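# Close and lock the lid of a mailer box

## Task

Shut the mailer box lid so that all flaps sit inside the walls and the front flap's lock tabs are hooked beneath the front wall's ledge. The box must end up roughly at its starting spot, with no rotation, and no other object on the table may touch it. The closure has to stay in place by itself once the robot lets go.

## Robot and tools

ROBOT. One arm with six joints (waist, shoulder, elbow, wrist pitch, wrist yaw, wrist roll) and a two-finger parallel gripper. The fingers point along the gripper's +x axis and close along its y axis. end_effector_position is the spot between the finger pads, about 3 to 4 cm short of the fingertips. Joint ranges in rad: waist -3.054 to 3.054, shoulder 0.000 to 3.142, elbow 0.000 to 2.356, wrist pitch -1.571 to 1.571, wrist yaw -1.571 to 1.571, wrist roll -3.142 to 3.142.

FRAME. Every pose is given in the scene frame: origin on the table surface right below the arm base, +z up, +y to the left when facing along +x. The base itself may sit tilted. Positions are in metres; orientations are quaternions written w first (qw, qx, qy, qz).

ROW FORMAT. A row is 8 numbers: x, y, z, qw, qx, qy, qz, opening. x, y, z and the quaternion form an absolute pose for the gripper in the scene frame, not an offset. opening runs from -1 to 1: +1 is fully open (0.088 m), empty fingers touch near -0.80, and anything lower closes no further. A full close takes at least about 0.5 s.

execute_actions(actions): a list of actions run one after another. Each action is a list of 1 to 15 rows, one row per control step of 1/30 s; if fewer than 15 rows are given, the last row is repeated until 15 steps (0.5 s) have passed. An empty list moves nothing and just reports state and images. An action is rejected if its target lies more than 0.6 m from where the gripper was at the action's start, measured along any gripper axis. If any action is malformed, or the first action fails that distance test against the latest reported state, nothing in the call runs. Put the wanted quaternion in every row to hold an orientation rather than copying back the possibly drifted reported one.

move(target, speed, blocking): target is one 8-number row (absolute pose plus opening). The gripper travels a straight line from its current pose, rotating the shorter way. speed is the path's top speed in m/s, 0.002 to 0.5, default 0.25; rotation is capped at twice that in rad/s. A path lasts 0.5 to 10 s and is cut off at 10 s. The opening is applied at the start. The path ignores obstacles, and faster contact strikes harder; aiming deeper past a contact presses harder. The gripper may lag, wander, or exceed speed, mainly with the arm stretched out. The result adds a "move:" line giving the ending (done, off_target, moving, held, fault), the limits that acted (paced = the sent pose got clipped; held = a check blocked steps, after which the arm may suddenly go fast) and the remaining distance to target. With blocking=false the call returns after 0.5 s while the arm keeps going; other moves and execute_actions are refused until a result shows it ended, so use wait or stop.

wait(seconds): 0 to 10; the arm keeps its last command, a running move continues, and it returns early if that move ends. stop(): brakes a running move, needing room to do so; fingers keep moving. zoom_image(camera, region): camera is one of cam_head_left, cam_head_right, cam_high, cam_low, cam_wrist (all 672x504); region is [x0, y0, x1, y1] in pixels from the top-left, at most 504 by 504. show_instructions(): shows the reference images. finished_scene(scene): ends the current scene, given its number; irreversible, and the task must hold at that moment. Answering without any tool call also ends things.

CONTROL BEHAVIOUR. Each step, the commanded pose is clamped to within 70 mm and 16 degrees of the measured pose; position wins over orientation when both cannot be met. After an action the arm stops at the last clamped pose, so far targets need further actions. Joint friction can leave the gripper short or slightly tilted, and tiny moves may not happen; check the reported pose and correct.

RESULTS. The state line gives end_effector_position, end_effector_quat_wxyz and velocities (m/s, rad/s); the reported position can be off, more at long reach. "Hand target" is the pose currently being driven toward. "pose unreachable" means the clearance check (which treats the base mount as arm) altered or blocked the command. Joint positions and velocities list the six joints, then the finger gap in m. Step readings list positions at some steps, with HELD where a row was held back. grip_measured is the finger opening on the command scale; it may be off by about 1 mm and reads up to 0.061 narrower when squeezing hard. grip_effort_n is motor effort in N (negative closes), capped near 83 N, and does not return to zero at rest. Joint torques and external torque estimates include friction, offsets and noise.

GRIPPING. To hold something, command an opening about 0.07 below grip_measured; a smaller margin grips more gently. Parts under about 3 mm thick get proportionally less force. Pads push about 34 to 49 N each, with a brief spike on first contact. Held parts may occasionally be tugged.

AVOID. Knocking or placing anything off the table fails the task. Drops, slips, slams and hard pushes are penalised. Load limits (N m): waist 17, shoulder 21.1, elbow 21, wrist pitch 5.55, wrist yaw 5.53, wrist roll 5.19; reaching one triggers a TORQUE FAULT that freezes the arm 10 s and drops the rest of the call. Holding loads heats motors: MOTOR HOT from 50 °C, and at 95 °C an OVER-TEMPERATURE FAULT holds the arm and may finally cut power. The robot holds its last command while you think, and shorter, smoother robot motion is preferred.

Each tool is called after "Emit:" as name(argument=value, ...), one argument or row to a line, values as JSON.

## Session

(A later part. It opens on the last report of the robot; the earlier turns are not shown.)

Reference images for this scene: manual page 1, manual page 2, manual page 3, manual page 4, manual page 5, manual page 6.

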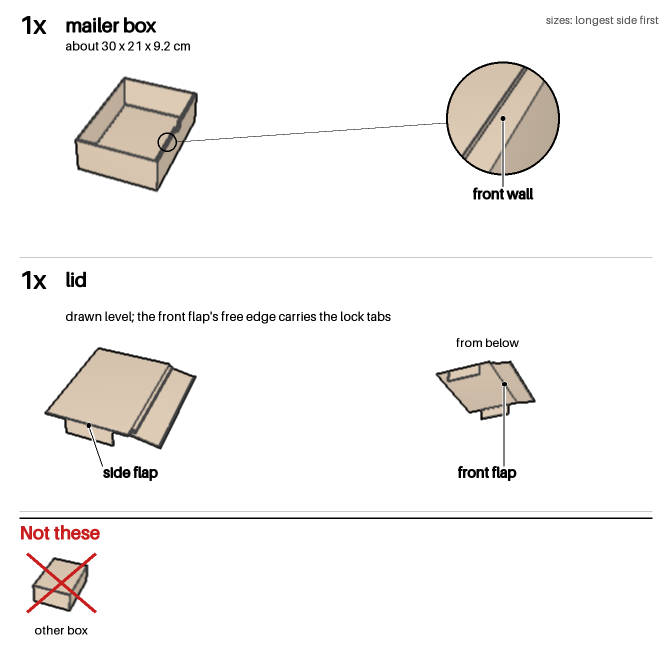

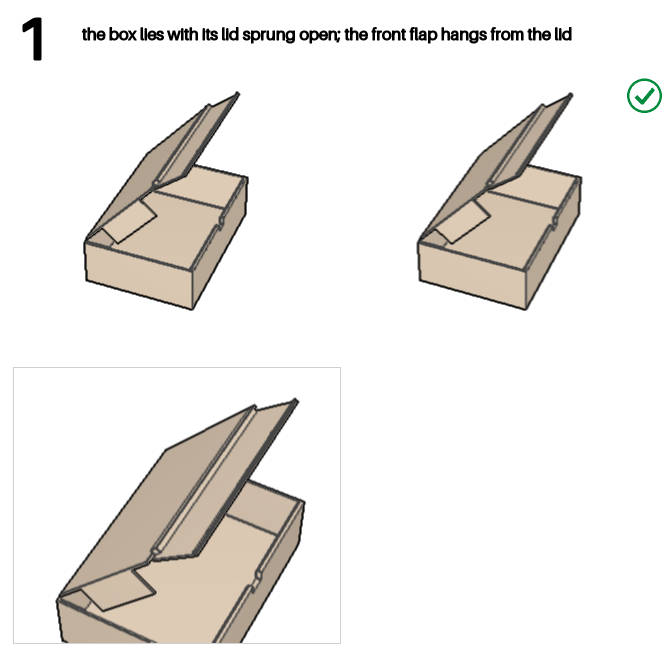

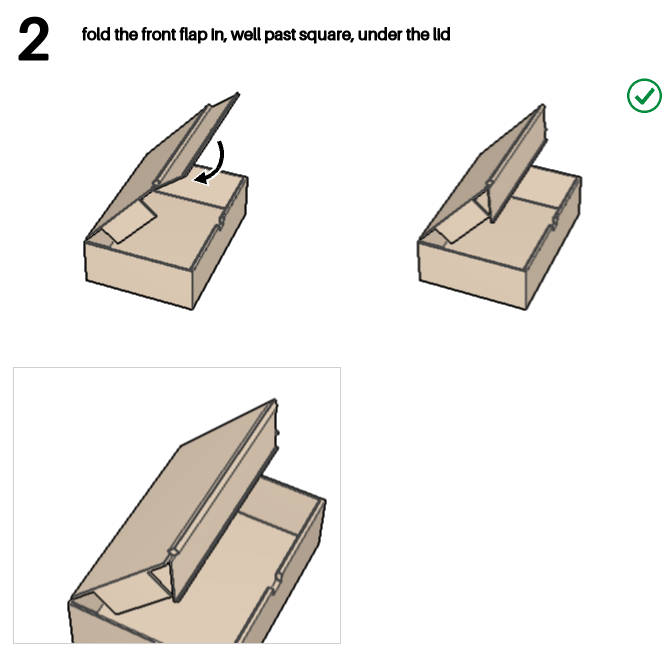

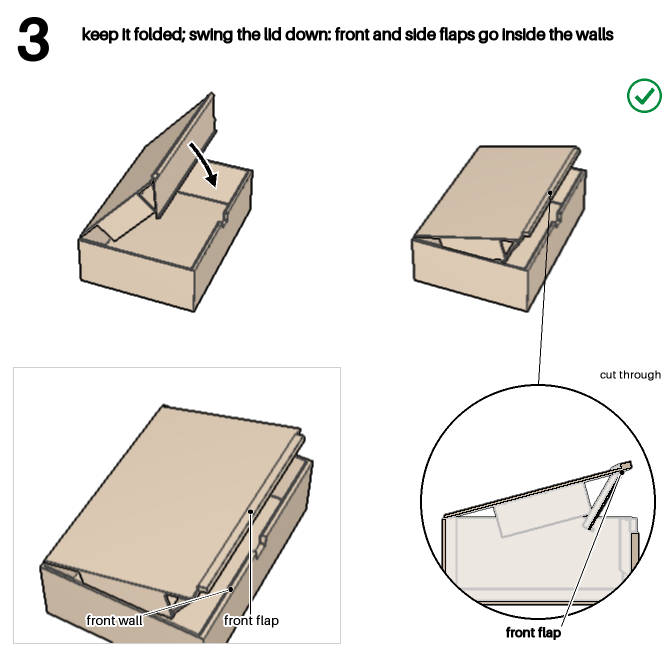

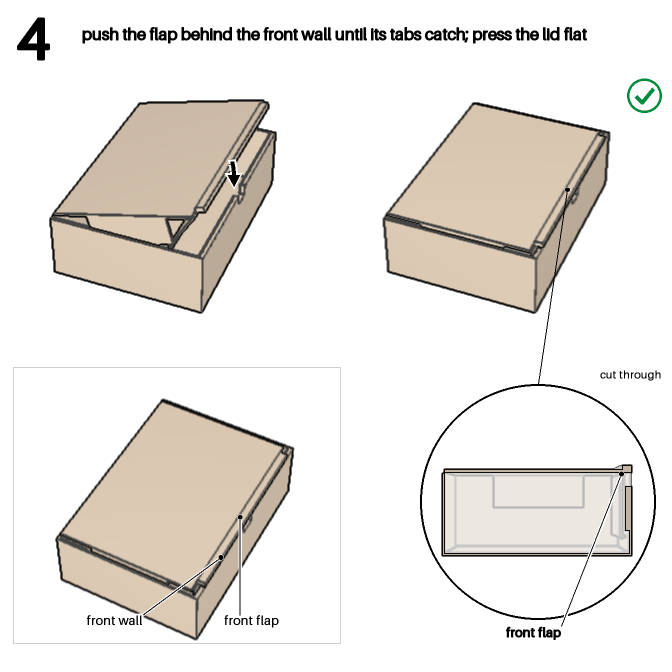

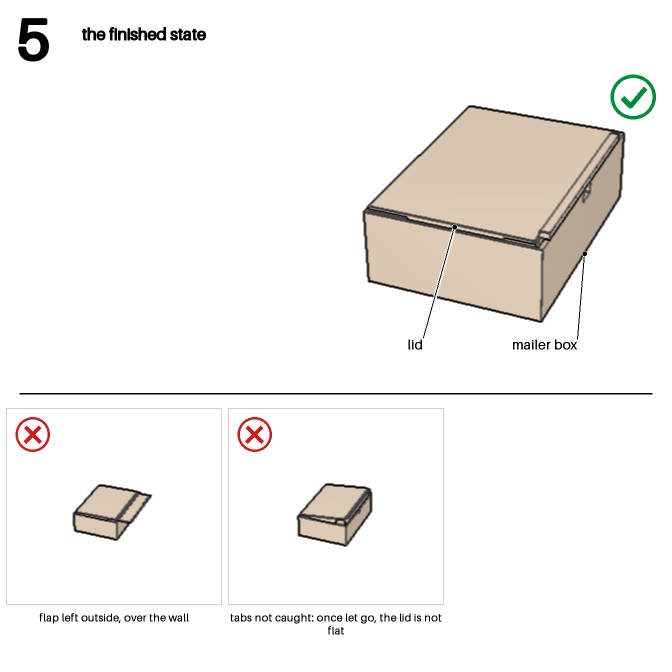

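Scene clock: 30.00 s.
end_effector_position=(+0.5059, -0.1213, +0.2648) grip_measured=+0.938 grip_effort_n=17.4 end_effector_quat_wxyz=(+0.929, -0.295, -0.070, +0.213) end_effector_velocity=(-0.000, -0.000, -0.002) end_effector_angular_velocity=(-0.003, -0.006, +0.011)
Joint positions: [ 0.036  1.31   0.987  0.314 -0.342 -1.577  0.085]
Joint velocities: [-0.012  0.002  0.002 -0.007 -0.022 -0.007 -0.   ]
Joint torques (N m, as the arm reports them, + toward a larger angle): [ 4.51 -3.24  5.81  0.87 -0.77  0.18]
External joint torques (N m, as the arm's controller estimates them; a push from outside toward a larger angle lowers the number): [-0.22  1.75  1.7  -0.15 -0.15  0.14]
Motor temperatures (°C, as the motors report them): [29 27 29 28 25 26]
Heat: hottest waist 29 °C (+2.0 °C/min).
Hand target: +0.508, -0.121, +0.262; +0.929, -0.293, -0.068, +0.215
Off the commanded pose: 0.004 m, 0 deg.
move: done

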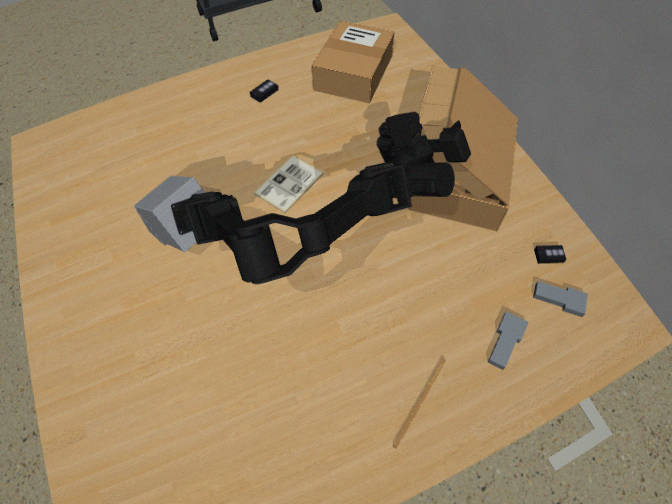

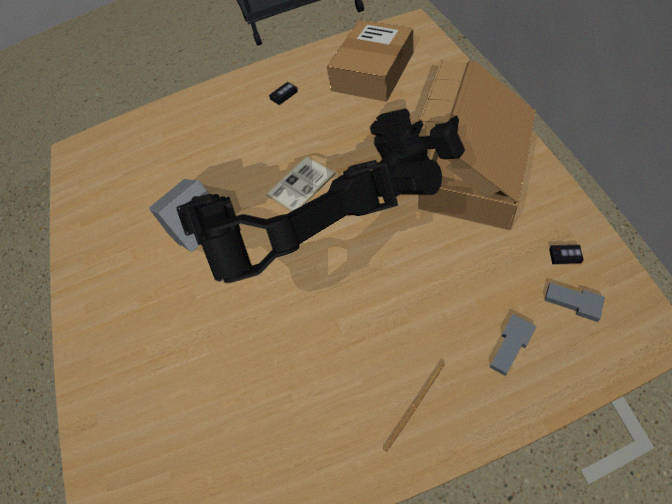

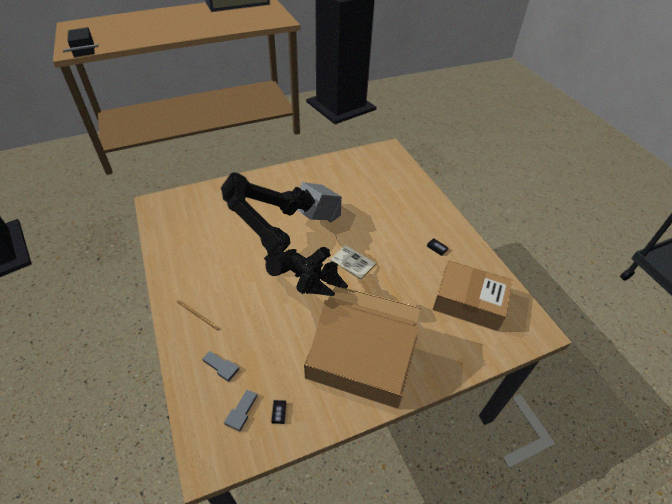

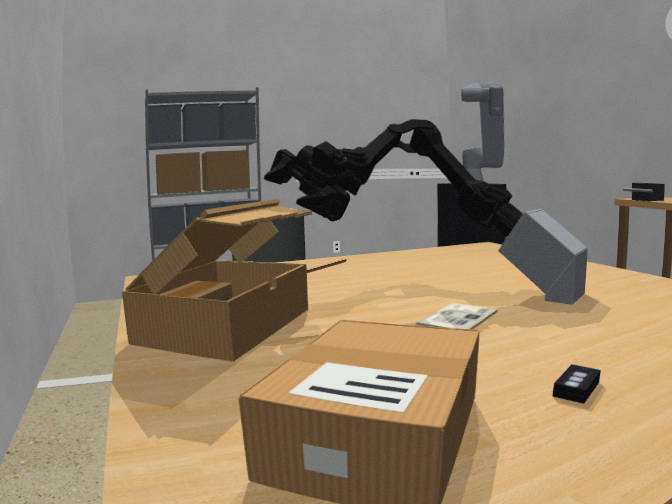

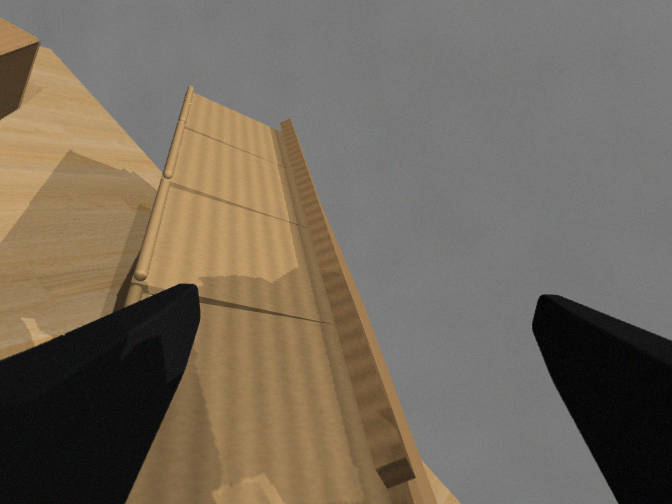

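Emit:
move(
  target=[0.495,-0.11,0.345,0.929,-0.293,-0.068,0.215,0.94],
  speed=0.08,
)

Emit:
move(
  target=[0.45,-0.21,0.33,0.822,-0.428,-0.173,0.333,0.5],
  speed=0.15,
)

Emit:
move(
  target=[0.465,-0.205,0.28,0.822,-0.428,-0.173,0.333,0.5],
  speed=0.1,
)

Scene clock: 41.23 s.
end_effector_position=(+0.4948, -0.1062, +0.3425) grip_measured=+0.938 grip_effort_n=17.4 end_effector_quat_wxyz=(+0.928, -0.295, -0.070, +0.219) end_effector_velocity=(+0.000, +0.002, +0.004) end_effector_angular_velocity=(-0.005, -0.006, +0.005)
Joint positions: [ 0.309  1.238  1.066  0.151 -0.072 -1.574  0.085]
Joint velocities: [ 0.012  0.002  0.007 -0.007  0.007 -0.007 -0.   ]
Joint torques (N m, as the arm reports them, + toward a larger angle): [ 4.85 -3.02  6.12  0.88 -0.43  0.22]
External joint torques (N m, as the arm's controller estimates them; a push from outside toward a larger angle lowers the number): [ 0.35  0.15  1.77 -0.19  0.16  0.17]
Motor temperatures (°C, as the motors report them): [29 27 30 28 25 26]
Heat: hottest elbow 30 °C (+2.9 °C/min).
Hand target: +0.495, -0.110, +0.345; +0.929, -0.293, -0.068, +0.215
Off the commanded pose: 0.005 m, 1 deg.
move: done

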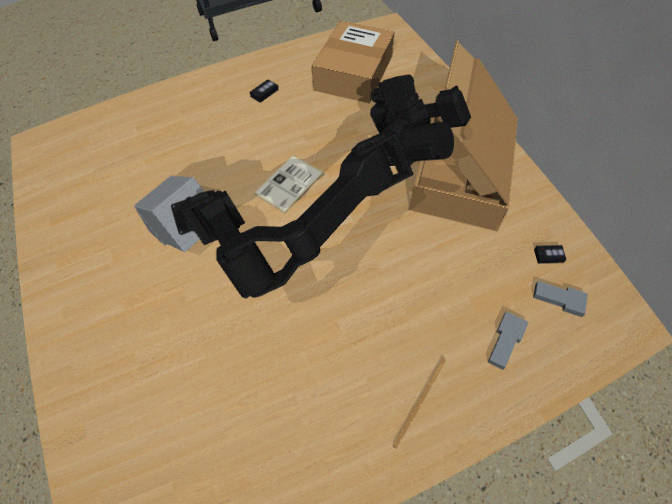

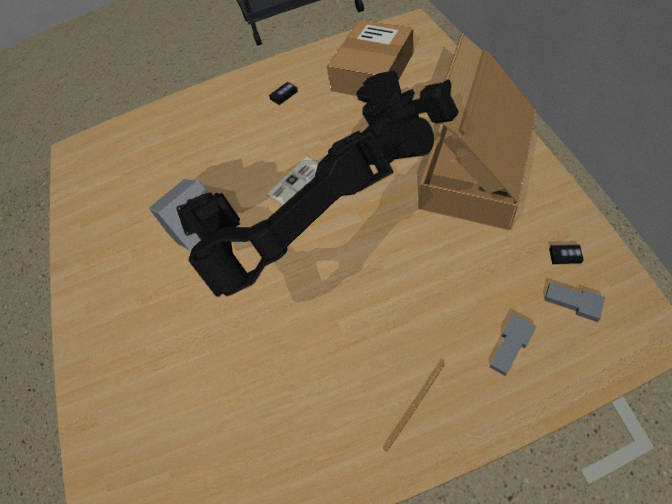

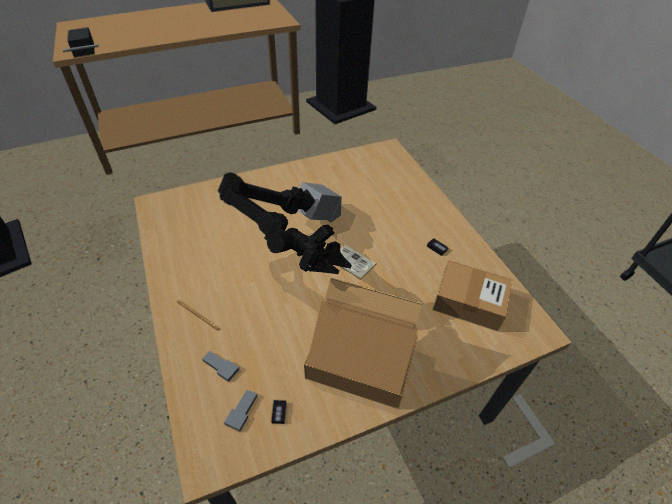

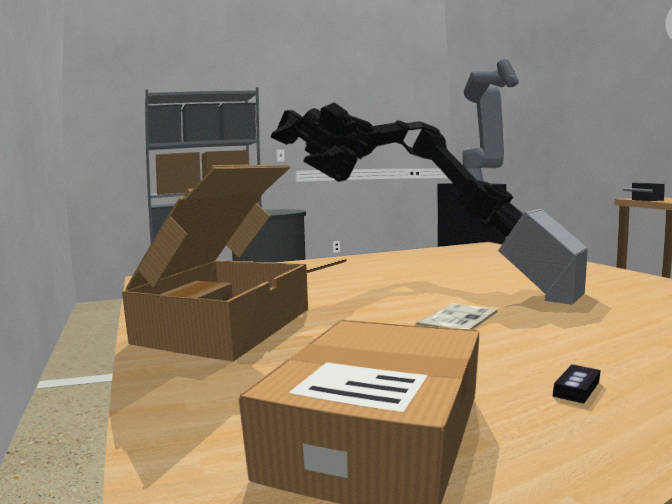

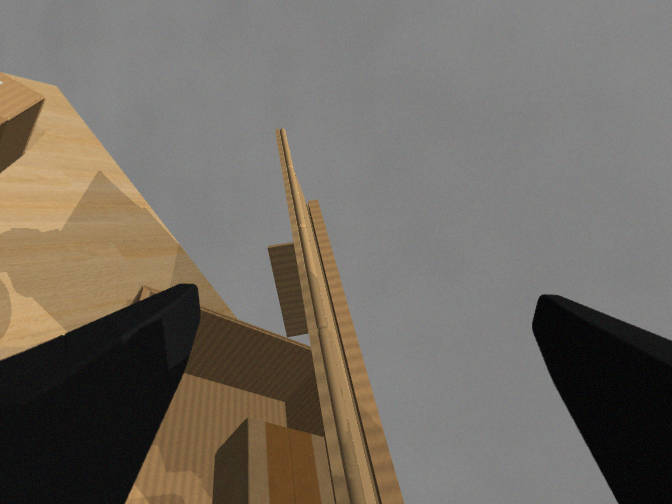

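Scene clock: 43.27 s.
end_effector_position=(+0.4480, -0.2104, +0.3321) grip_measured=+0.502 grip_effort_n=-10.9 end_effector_quat_wxyz=(+0.824, -0.428, -0.173, +0.330) end_effector_velocity=(-0.003, -0.003, +0.002) end_effector_angular_velocity=(-0.003, -0.009, +0.015)
Joint positions: [-0.117  1.178  1.5   -0.654 -0.649 -2.097  0.064]
Joint velocities: [-0.012  0.002  0.022 -0.037 -0.022 -0.022 -0.   ]
Joint torques (N m, as the arm reports them, + toward a larger angle): [ 2.89 -3.68  6.31  0.52 -0.92 -0.05]
External joint torques (N m, as the arm's controller estimates them; a push from outside toward a larger angle lowers the number): [-0.17  1.96  1.71 -0.19 -0.23 -0.1 ]
Motor temperatures (°C, as the motors report them): [29 27 30 28 25 26]
Heat: hottest elbow 30 °C (+2.8 °C/min).
Hand target: +0.450, -0.210, +0.330; +0.823, -0.427, -0.173, +0.333
Off the commanded pose: 0.003 m, 0 deg.
move: done

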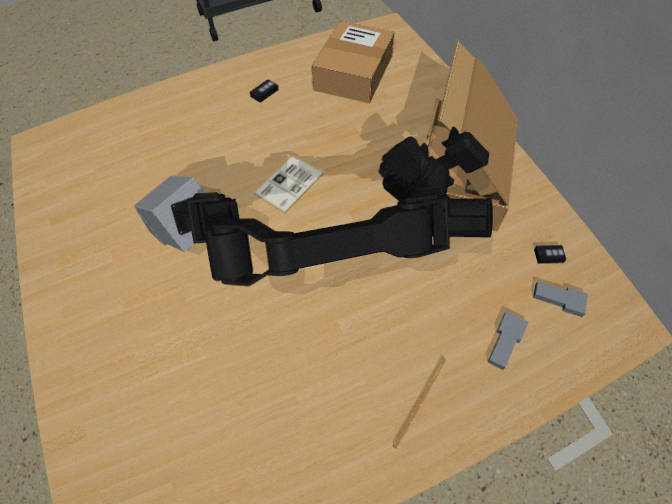

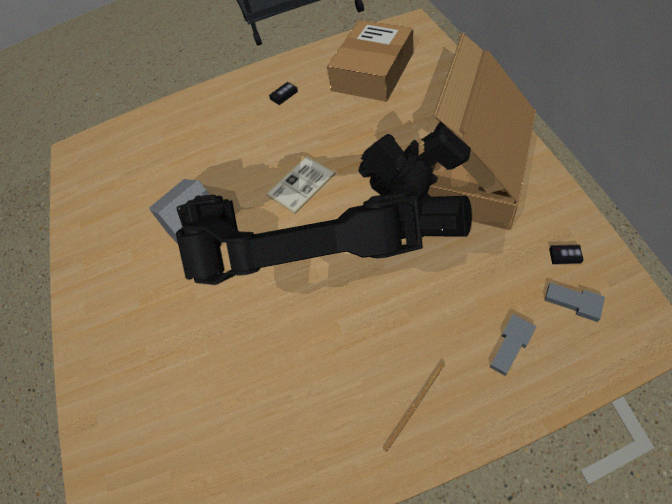

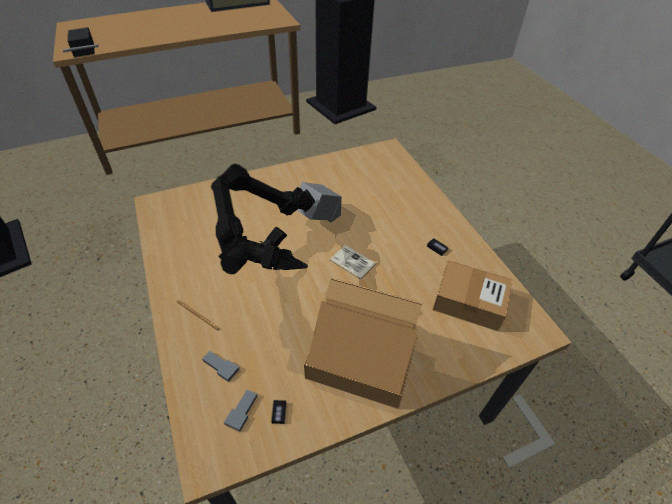

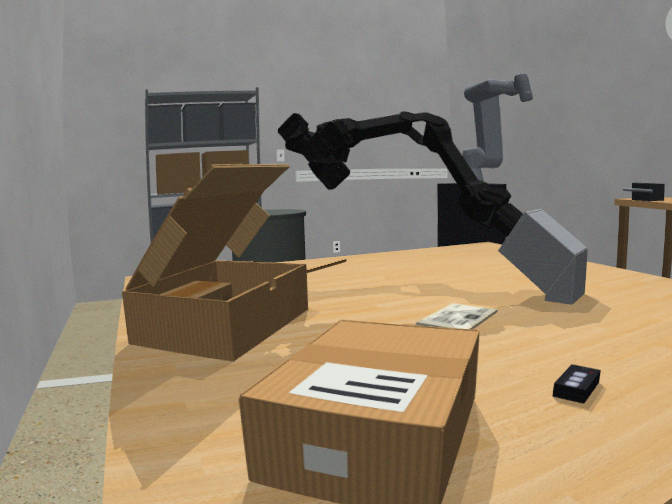

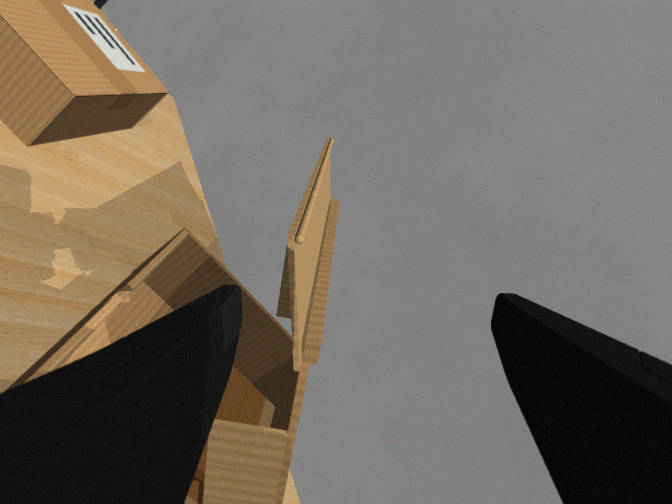

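Scene clock: 44.20 s.
end_effector_position=(+0.4635, -0.2096, +0.2867) grip_measured=+0.502 grip_effort_n=-10.9 end_effector_quat_wxyz=(+0.822, -0.432, -0.173, +0.327) end_effector_velocity=(+0.001, -0.004, +0.006) end_effector_angular_velocity=(-0.004, -0.052, -0.009)
Joint positions: [-0.244  1.255  1.454 -0.563 -0.767 -2.159  0.064]
Joint velocities: [-0.007 -0.002  0.002  0.022 -0.037 -0.022  0.   ]
Joint torques (N m, as the arm reports them, + toward a larger angle): [ 3.37 -4.59  4.56  0.81 -0.89 -0.09]
External joint torques (N m, as the arm's controller estimates them; a push from outside toward a larger angle lowers the number): [-0.08  2.16 -0.12  0.19 -0.19 -0.15]
Motor temperatures (°C, as the motors report them): [29 28 30 28 25 26]
Heat: hottest elbow 30 °C (+2.7 °C/min).
Hand target: +0.465, -0.205, +0.280; +0.822, -0.428, -0.173, +0.333
Off the commanded pose: 0.008 m, 1 deg.
move: done

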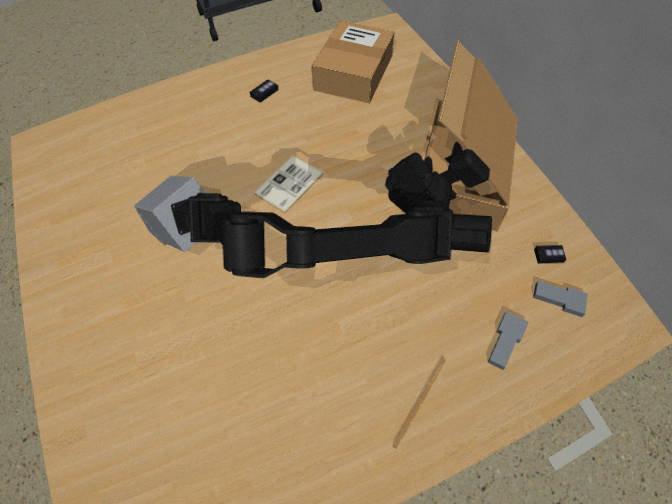

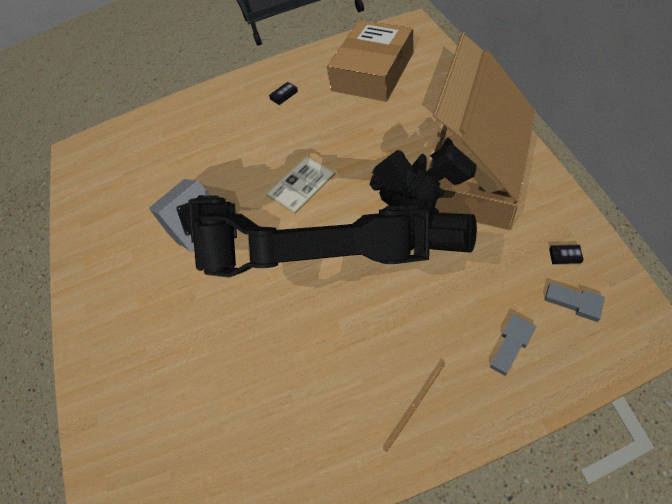

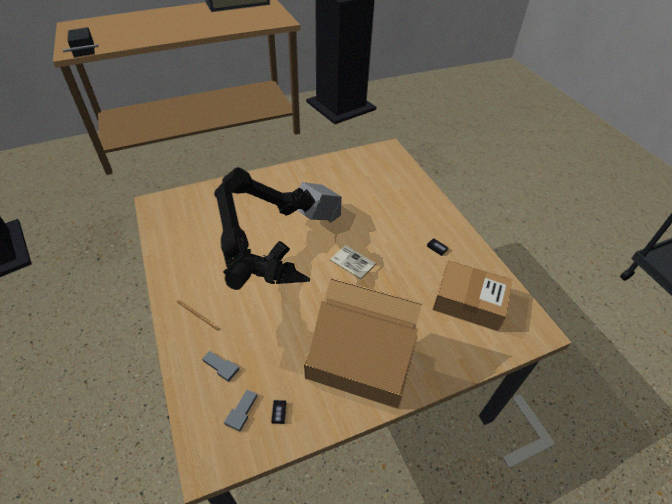

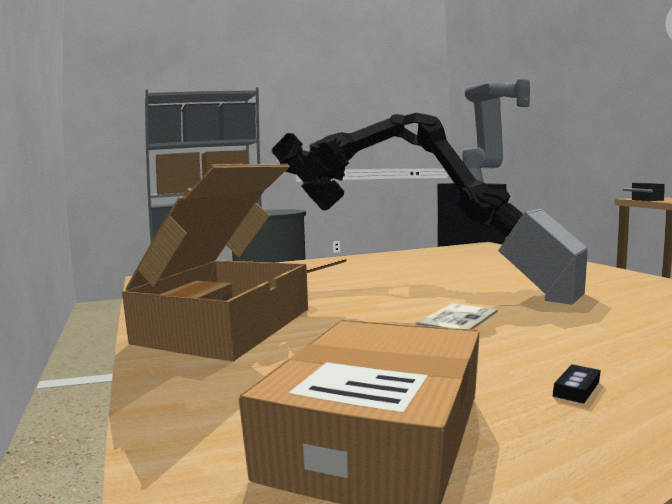

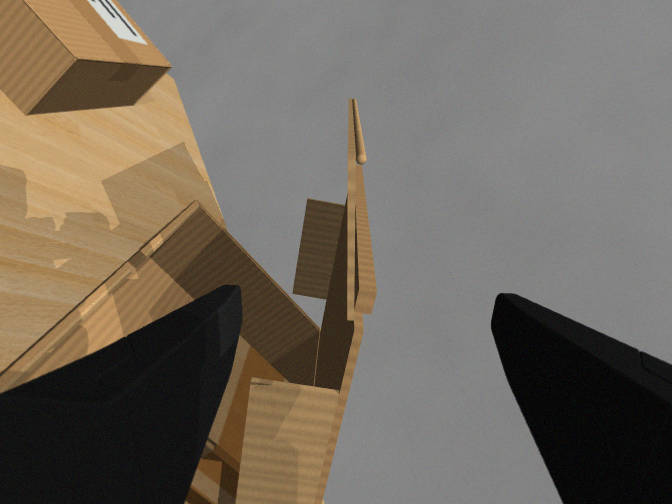

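Emit:
move(
  target=[0.546,-0.149,0.277,0.834,-0.434,-0.158,0.303,0.2],
  speed=0.08,
)

Emit:
move(
  target=[0.546,-0.149,0.277,0.834,-0.434,-0.158,0.303,-1],
)

Emit:
move(
  target=[0.49,-0.085,0.279,0.868,-0.452,-0.096,0.184,-1],
  speed=0.04,
)

Scene clock: 52.83 s.
end_effector_position=(+0.5431, -0.1511, +0.2796) grip_measured=+0.202 grip_effort_n=-10.9 end_effector_quat_wxyz=(+0.833, -0.436, -0.161, +0.301) end_effector_velocity=(+0.000, -0.001, -0.008) end_effector_angular_velocity=(-0.019, +0.023, -0.006)
Joint positions: [-0.04   1.483  1.484 -0.246 -0.55  -2.036  0.049]
Joint velocities: [-0.007  0.002 -0.002 -0.007  0.022 -0.007 -0.   ]
Joint torques (N m, as the arm reports them, + toward a larger angle): [ 5.91 -4.39  5.84  1.02 -0.5   0.24]
External joint torques (N m, as the arm's controller estimates them; a push from outside toward a larger angle lowers the number): [0.53 2.04 1.52 0.21 0.14 0.19]
Motor temperatures (°C, as the motors report them): [30 28 30 28 25 26]
Heat: hottest waist 30 °C (+2.3 °C/min).
Hand target: +0.546, -0.149, +0.277; +0.834, -0.434, -0.158, +0.303
Off the commanded pose: 0.004 m, 0 deg.
move: done

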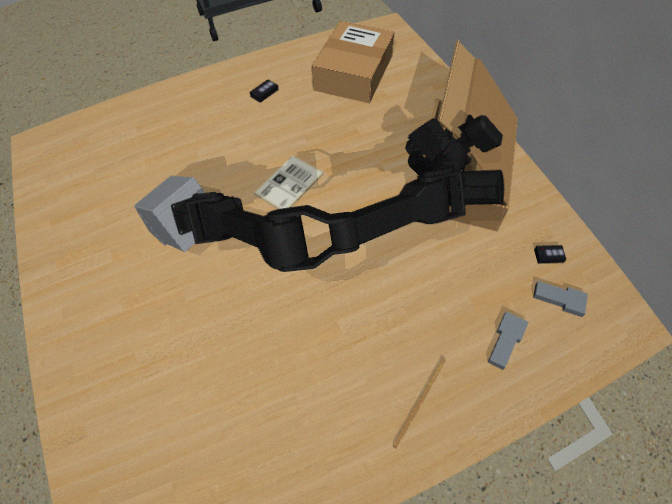

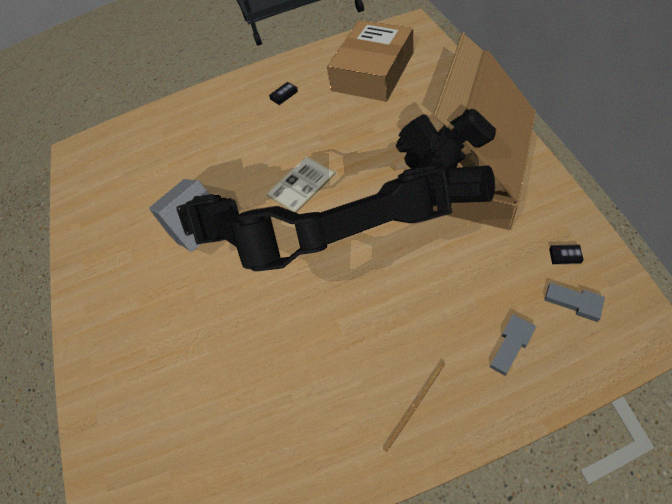

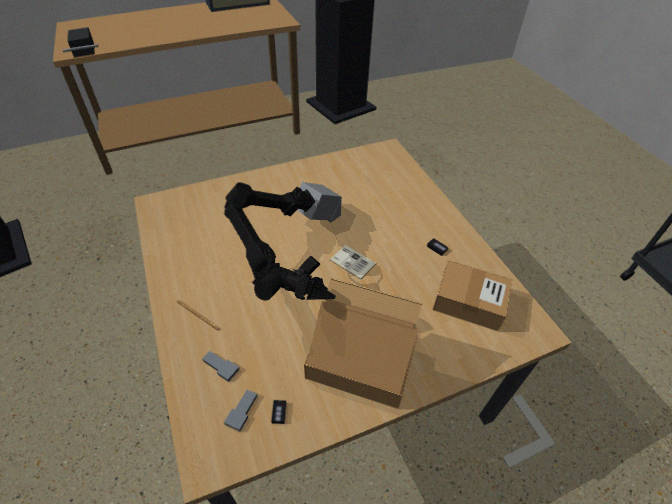

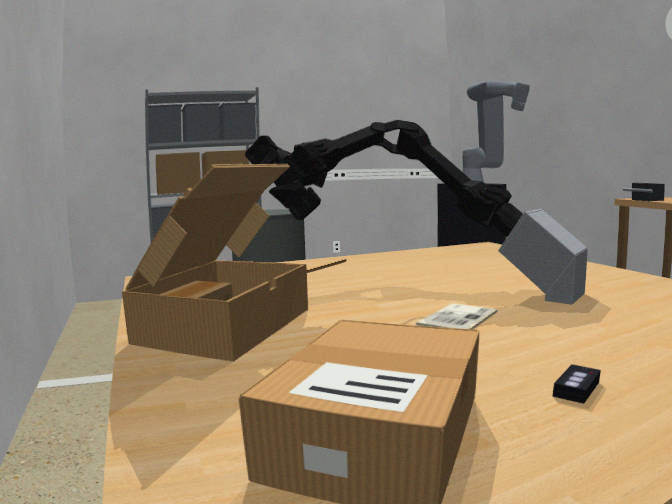

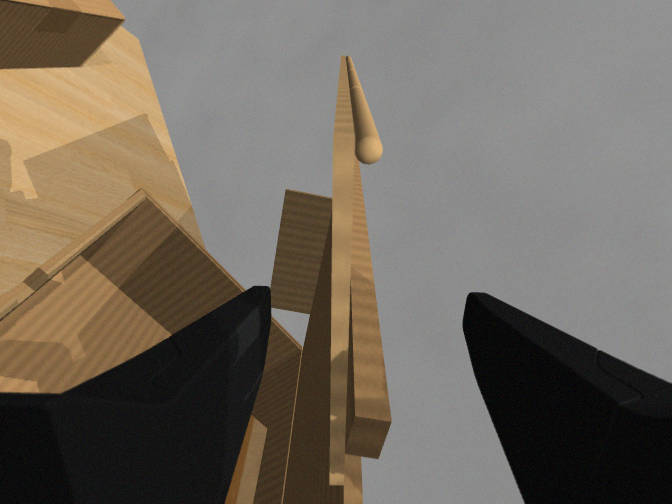

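Scene clock: 53.53 s.
end_effector_position=(+0.5431, -0.1512, +0.2795) grip_measured=-0.784 grip_effort_n=-83.5 end_effector_quat_wxyz=(+0.833, -0.435, -0.161, +0.301) end_effector_velocity=(-0.003, +0.003, -0.002) end_effector_angular_velocity=(-0.011, -0.003, +0.019)
Joint positions: [-0.04   1.483  1.484 -0.245 -0.549 -2.035  0.001]
Joint velocities: [-0.002 -0.002 -0.002 -0.022 -0.007 -0.022 -0.   ]
Joint torques (N m, as the arm reports them, + toward a larger angle): [ 5.9  -4.34  5.99  1.05 -0.49  0.19]
External joint torques (N m, as the arm's controller estimates them; a push from outside toward a larger angle lowers the number): [0.44 2.2  1.61 0.23 0.17 0.13]
Motor temperatures (°C, as the motors report them): [30 28 30 28 25 26]
Heat: hottest waist 30 °C (+2.2 °C/min).
Hand target: +0.546, -0.149, +0.277; +0.834, -0.434, -0.158, +0.303
Off the commanded pose: 0.004 m, 0 deg.
move: done

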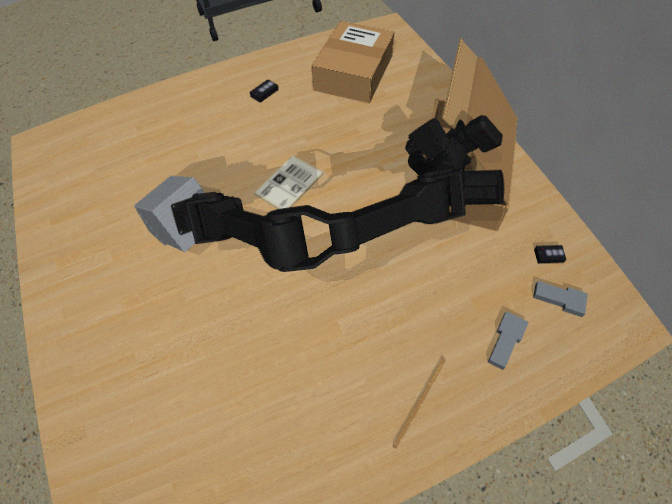

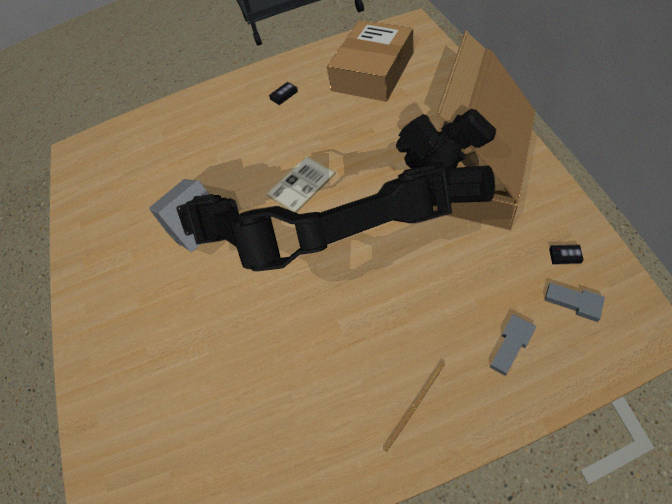

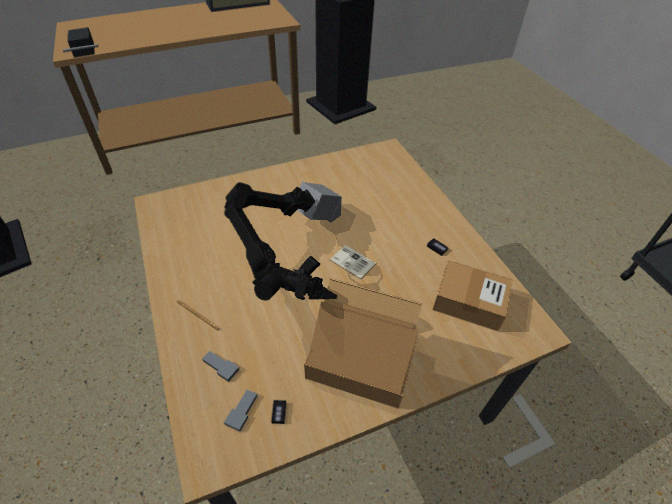

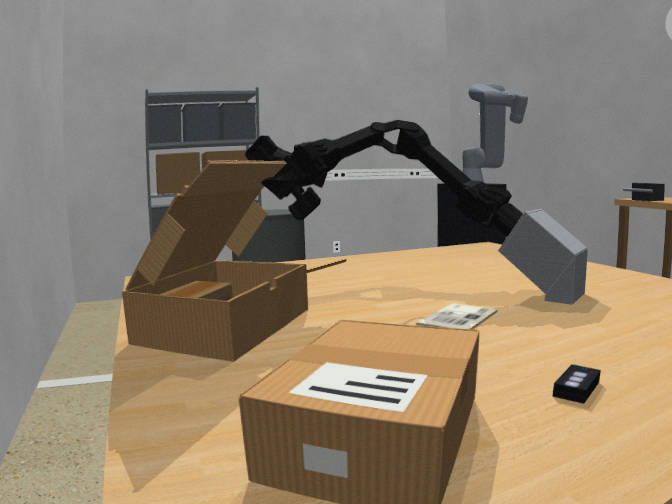

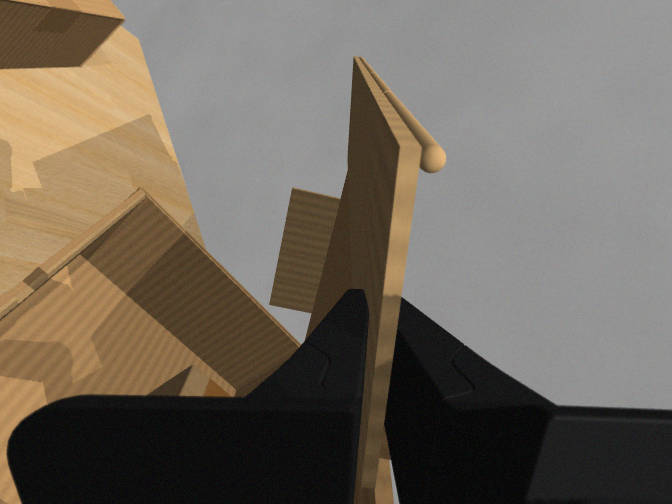

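Scene clock: 57.30 s.
end_effector_position=(+0.4921, -0.0847, +0.2810) grip_measured=-0.784 grip_effort_n=-83.5 end_effector_quat_wxyz=(+0.867, -0.452, -0.101, +0.185) end_effector_velocity=(-0.005, +0.005, -0.001) end_effector_angular_velocity=(-0.004, -0.006, +0.011)
Joint positions: [ 0.174  1.298  0.866  0.448 -0.192 -1.919  0.001]
Joint velocities: [ 0.002 -0.007 -0.022  0.007 -0.007 -0.007 -0.   ]
Joint torques (N m, as the arm reports them, + toward a larger angle): [ 4.9  -4.03  3.72  1.15 -0.23  0.18]
External joint torques (N m, as the arm's controller estimates them; a push from outside toward a larger angle lowers the number): [ 0.16 -0.06 -0.29  0.11  0.37  0.13]
Motor temperatures (°C, as the motors report them): [30 29 30 28 25 26]
Heat: hottest waist 30 °C (+2.1 °C/min).
Hand target: +0.490, -0.085, +0.279; +0.867, -0.452, -0.096, +0.184
Off the commanded pose: 0.003 m, 1 deg.
move: done

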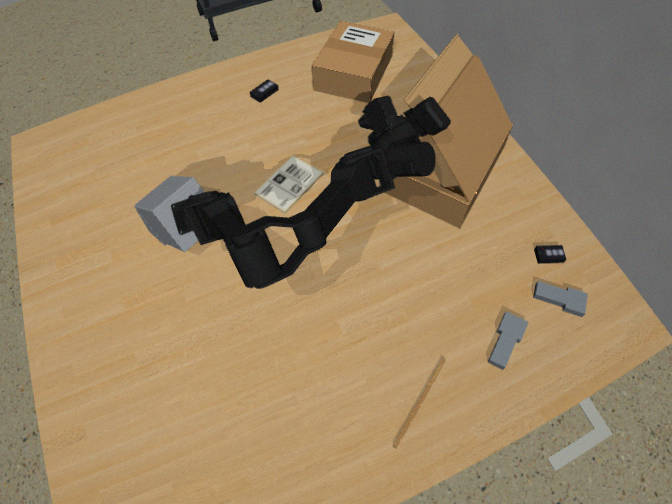

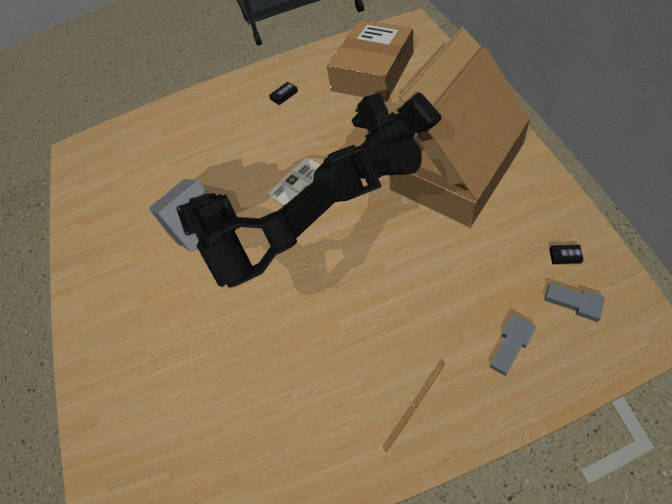

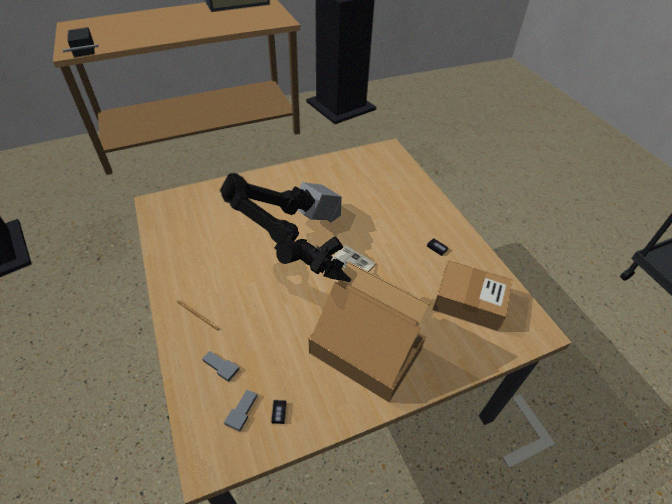

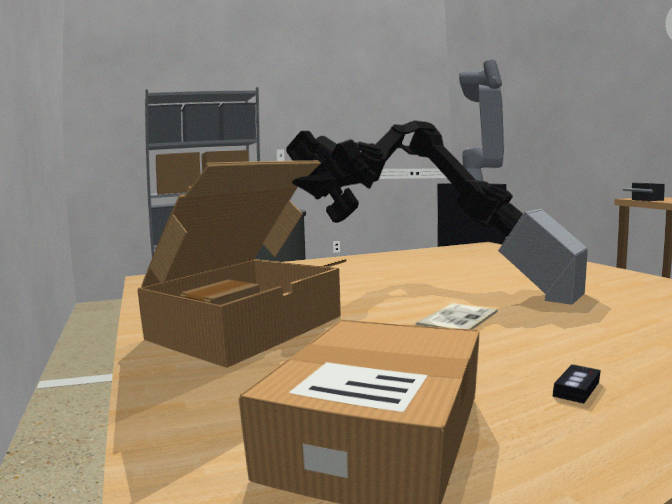

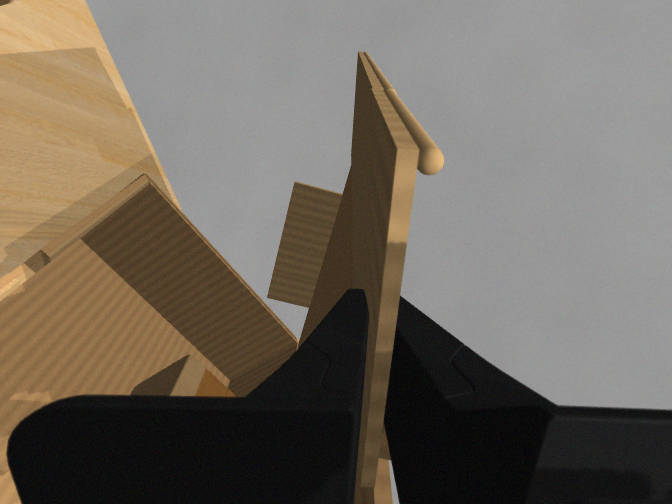

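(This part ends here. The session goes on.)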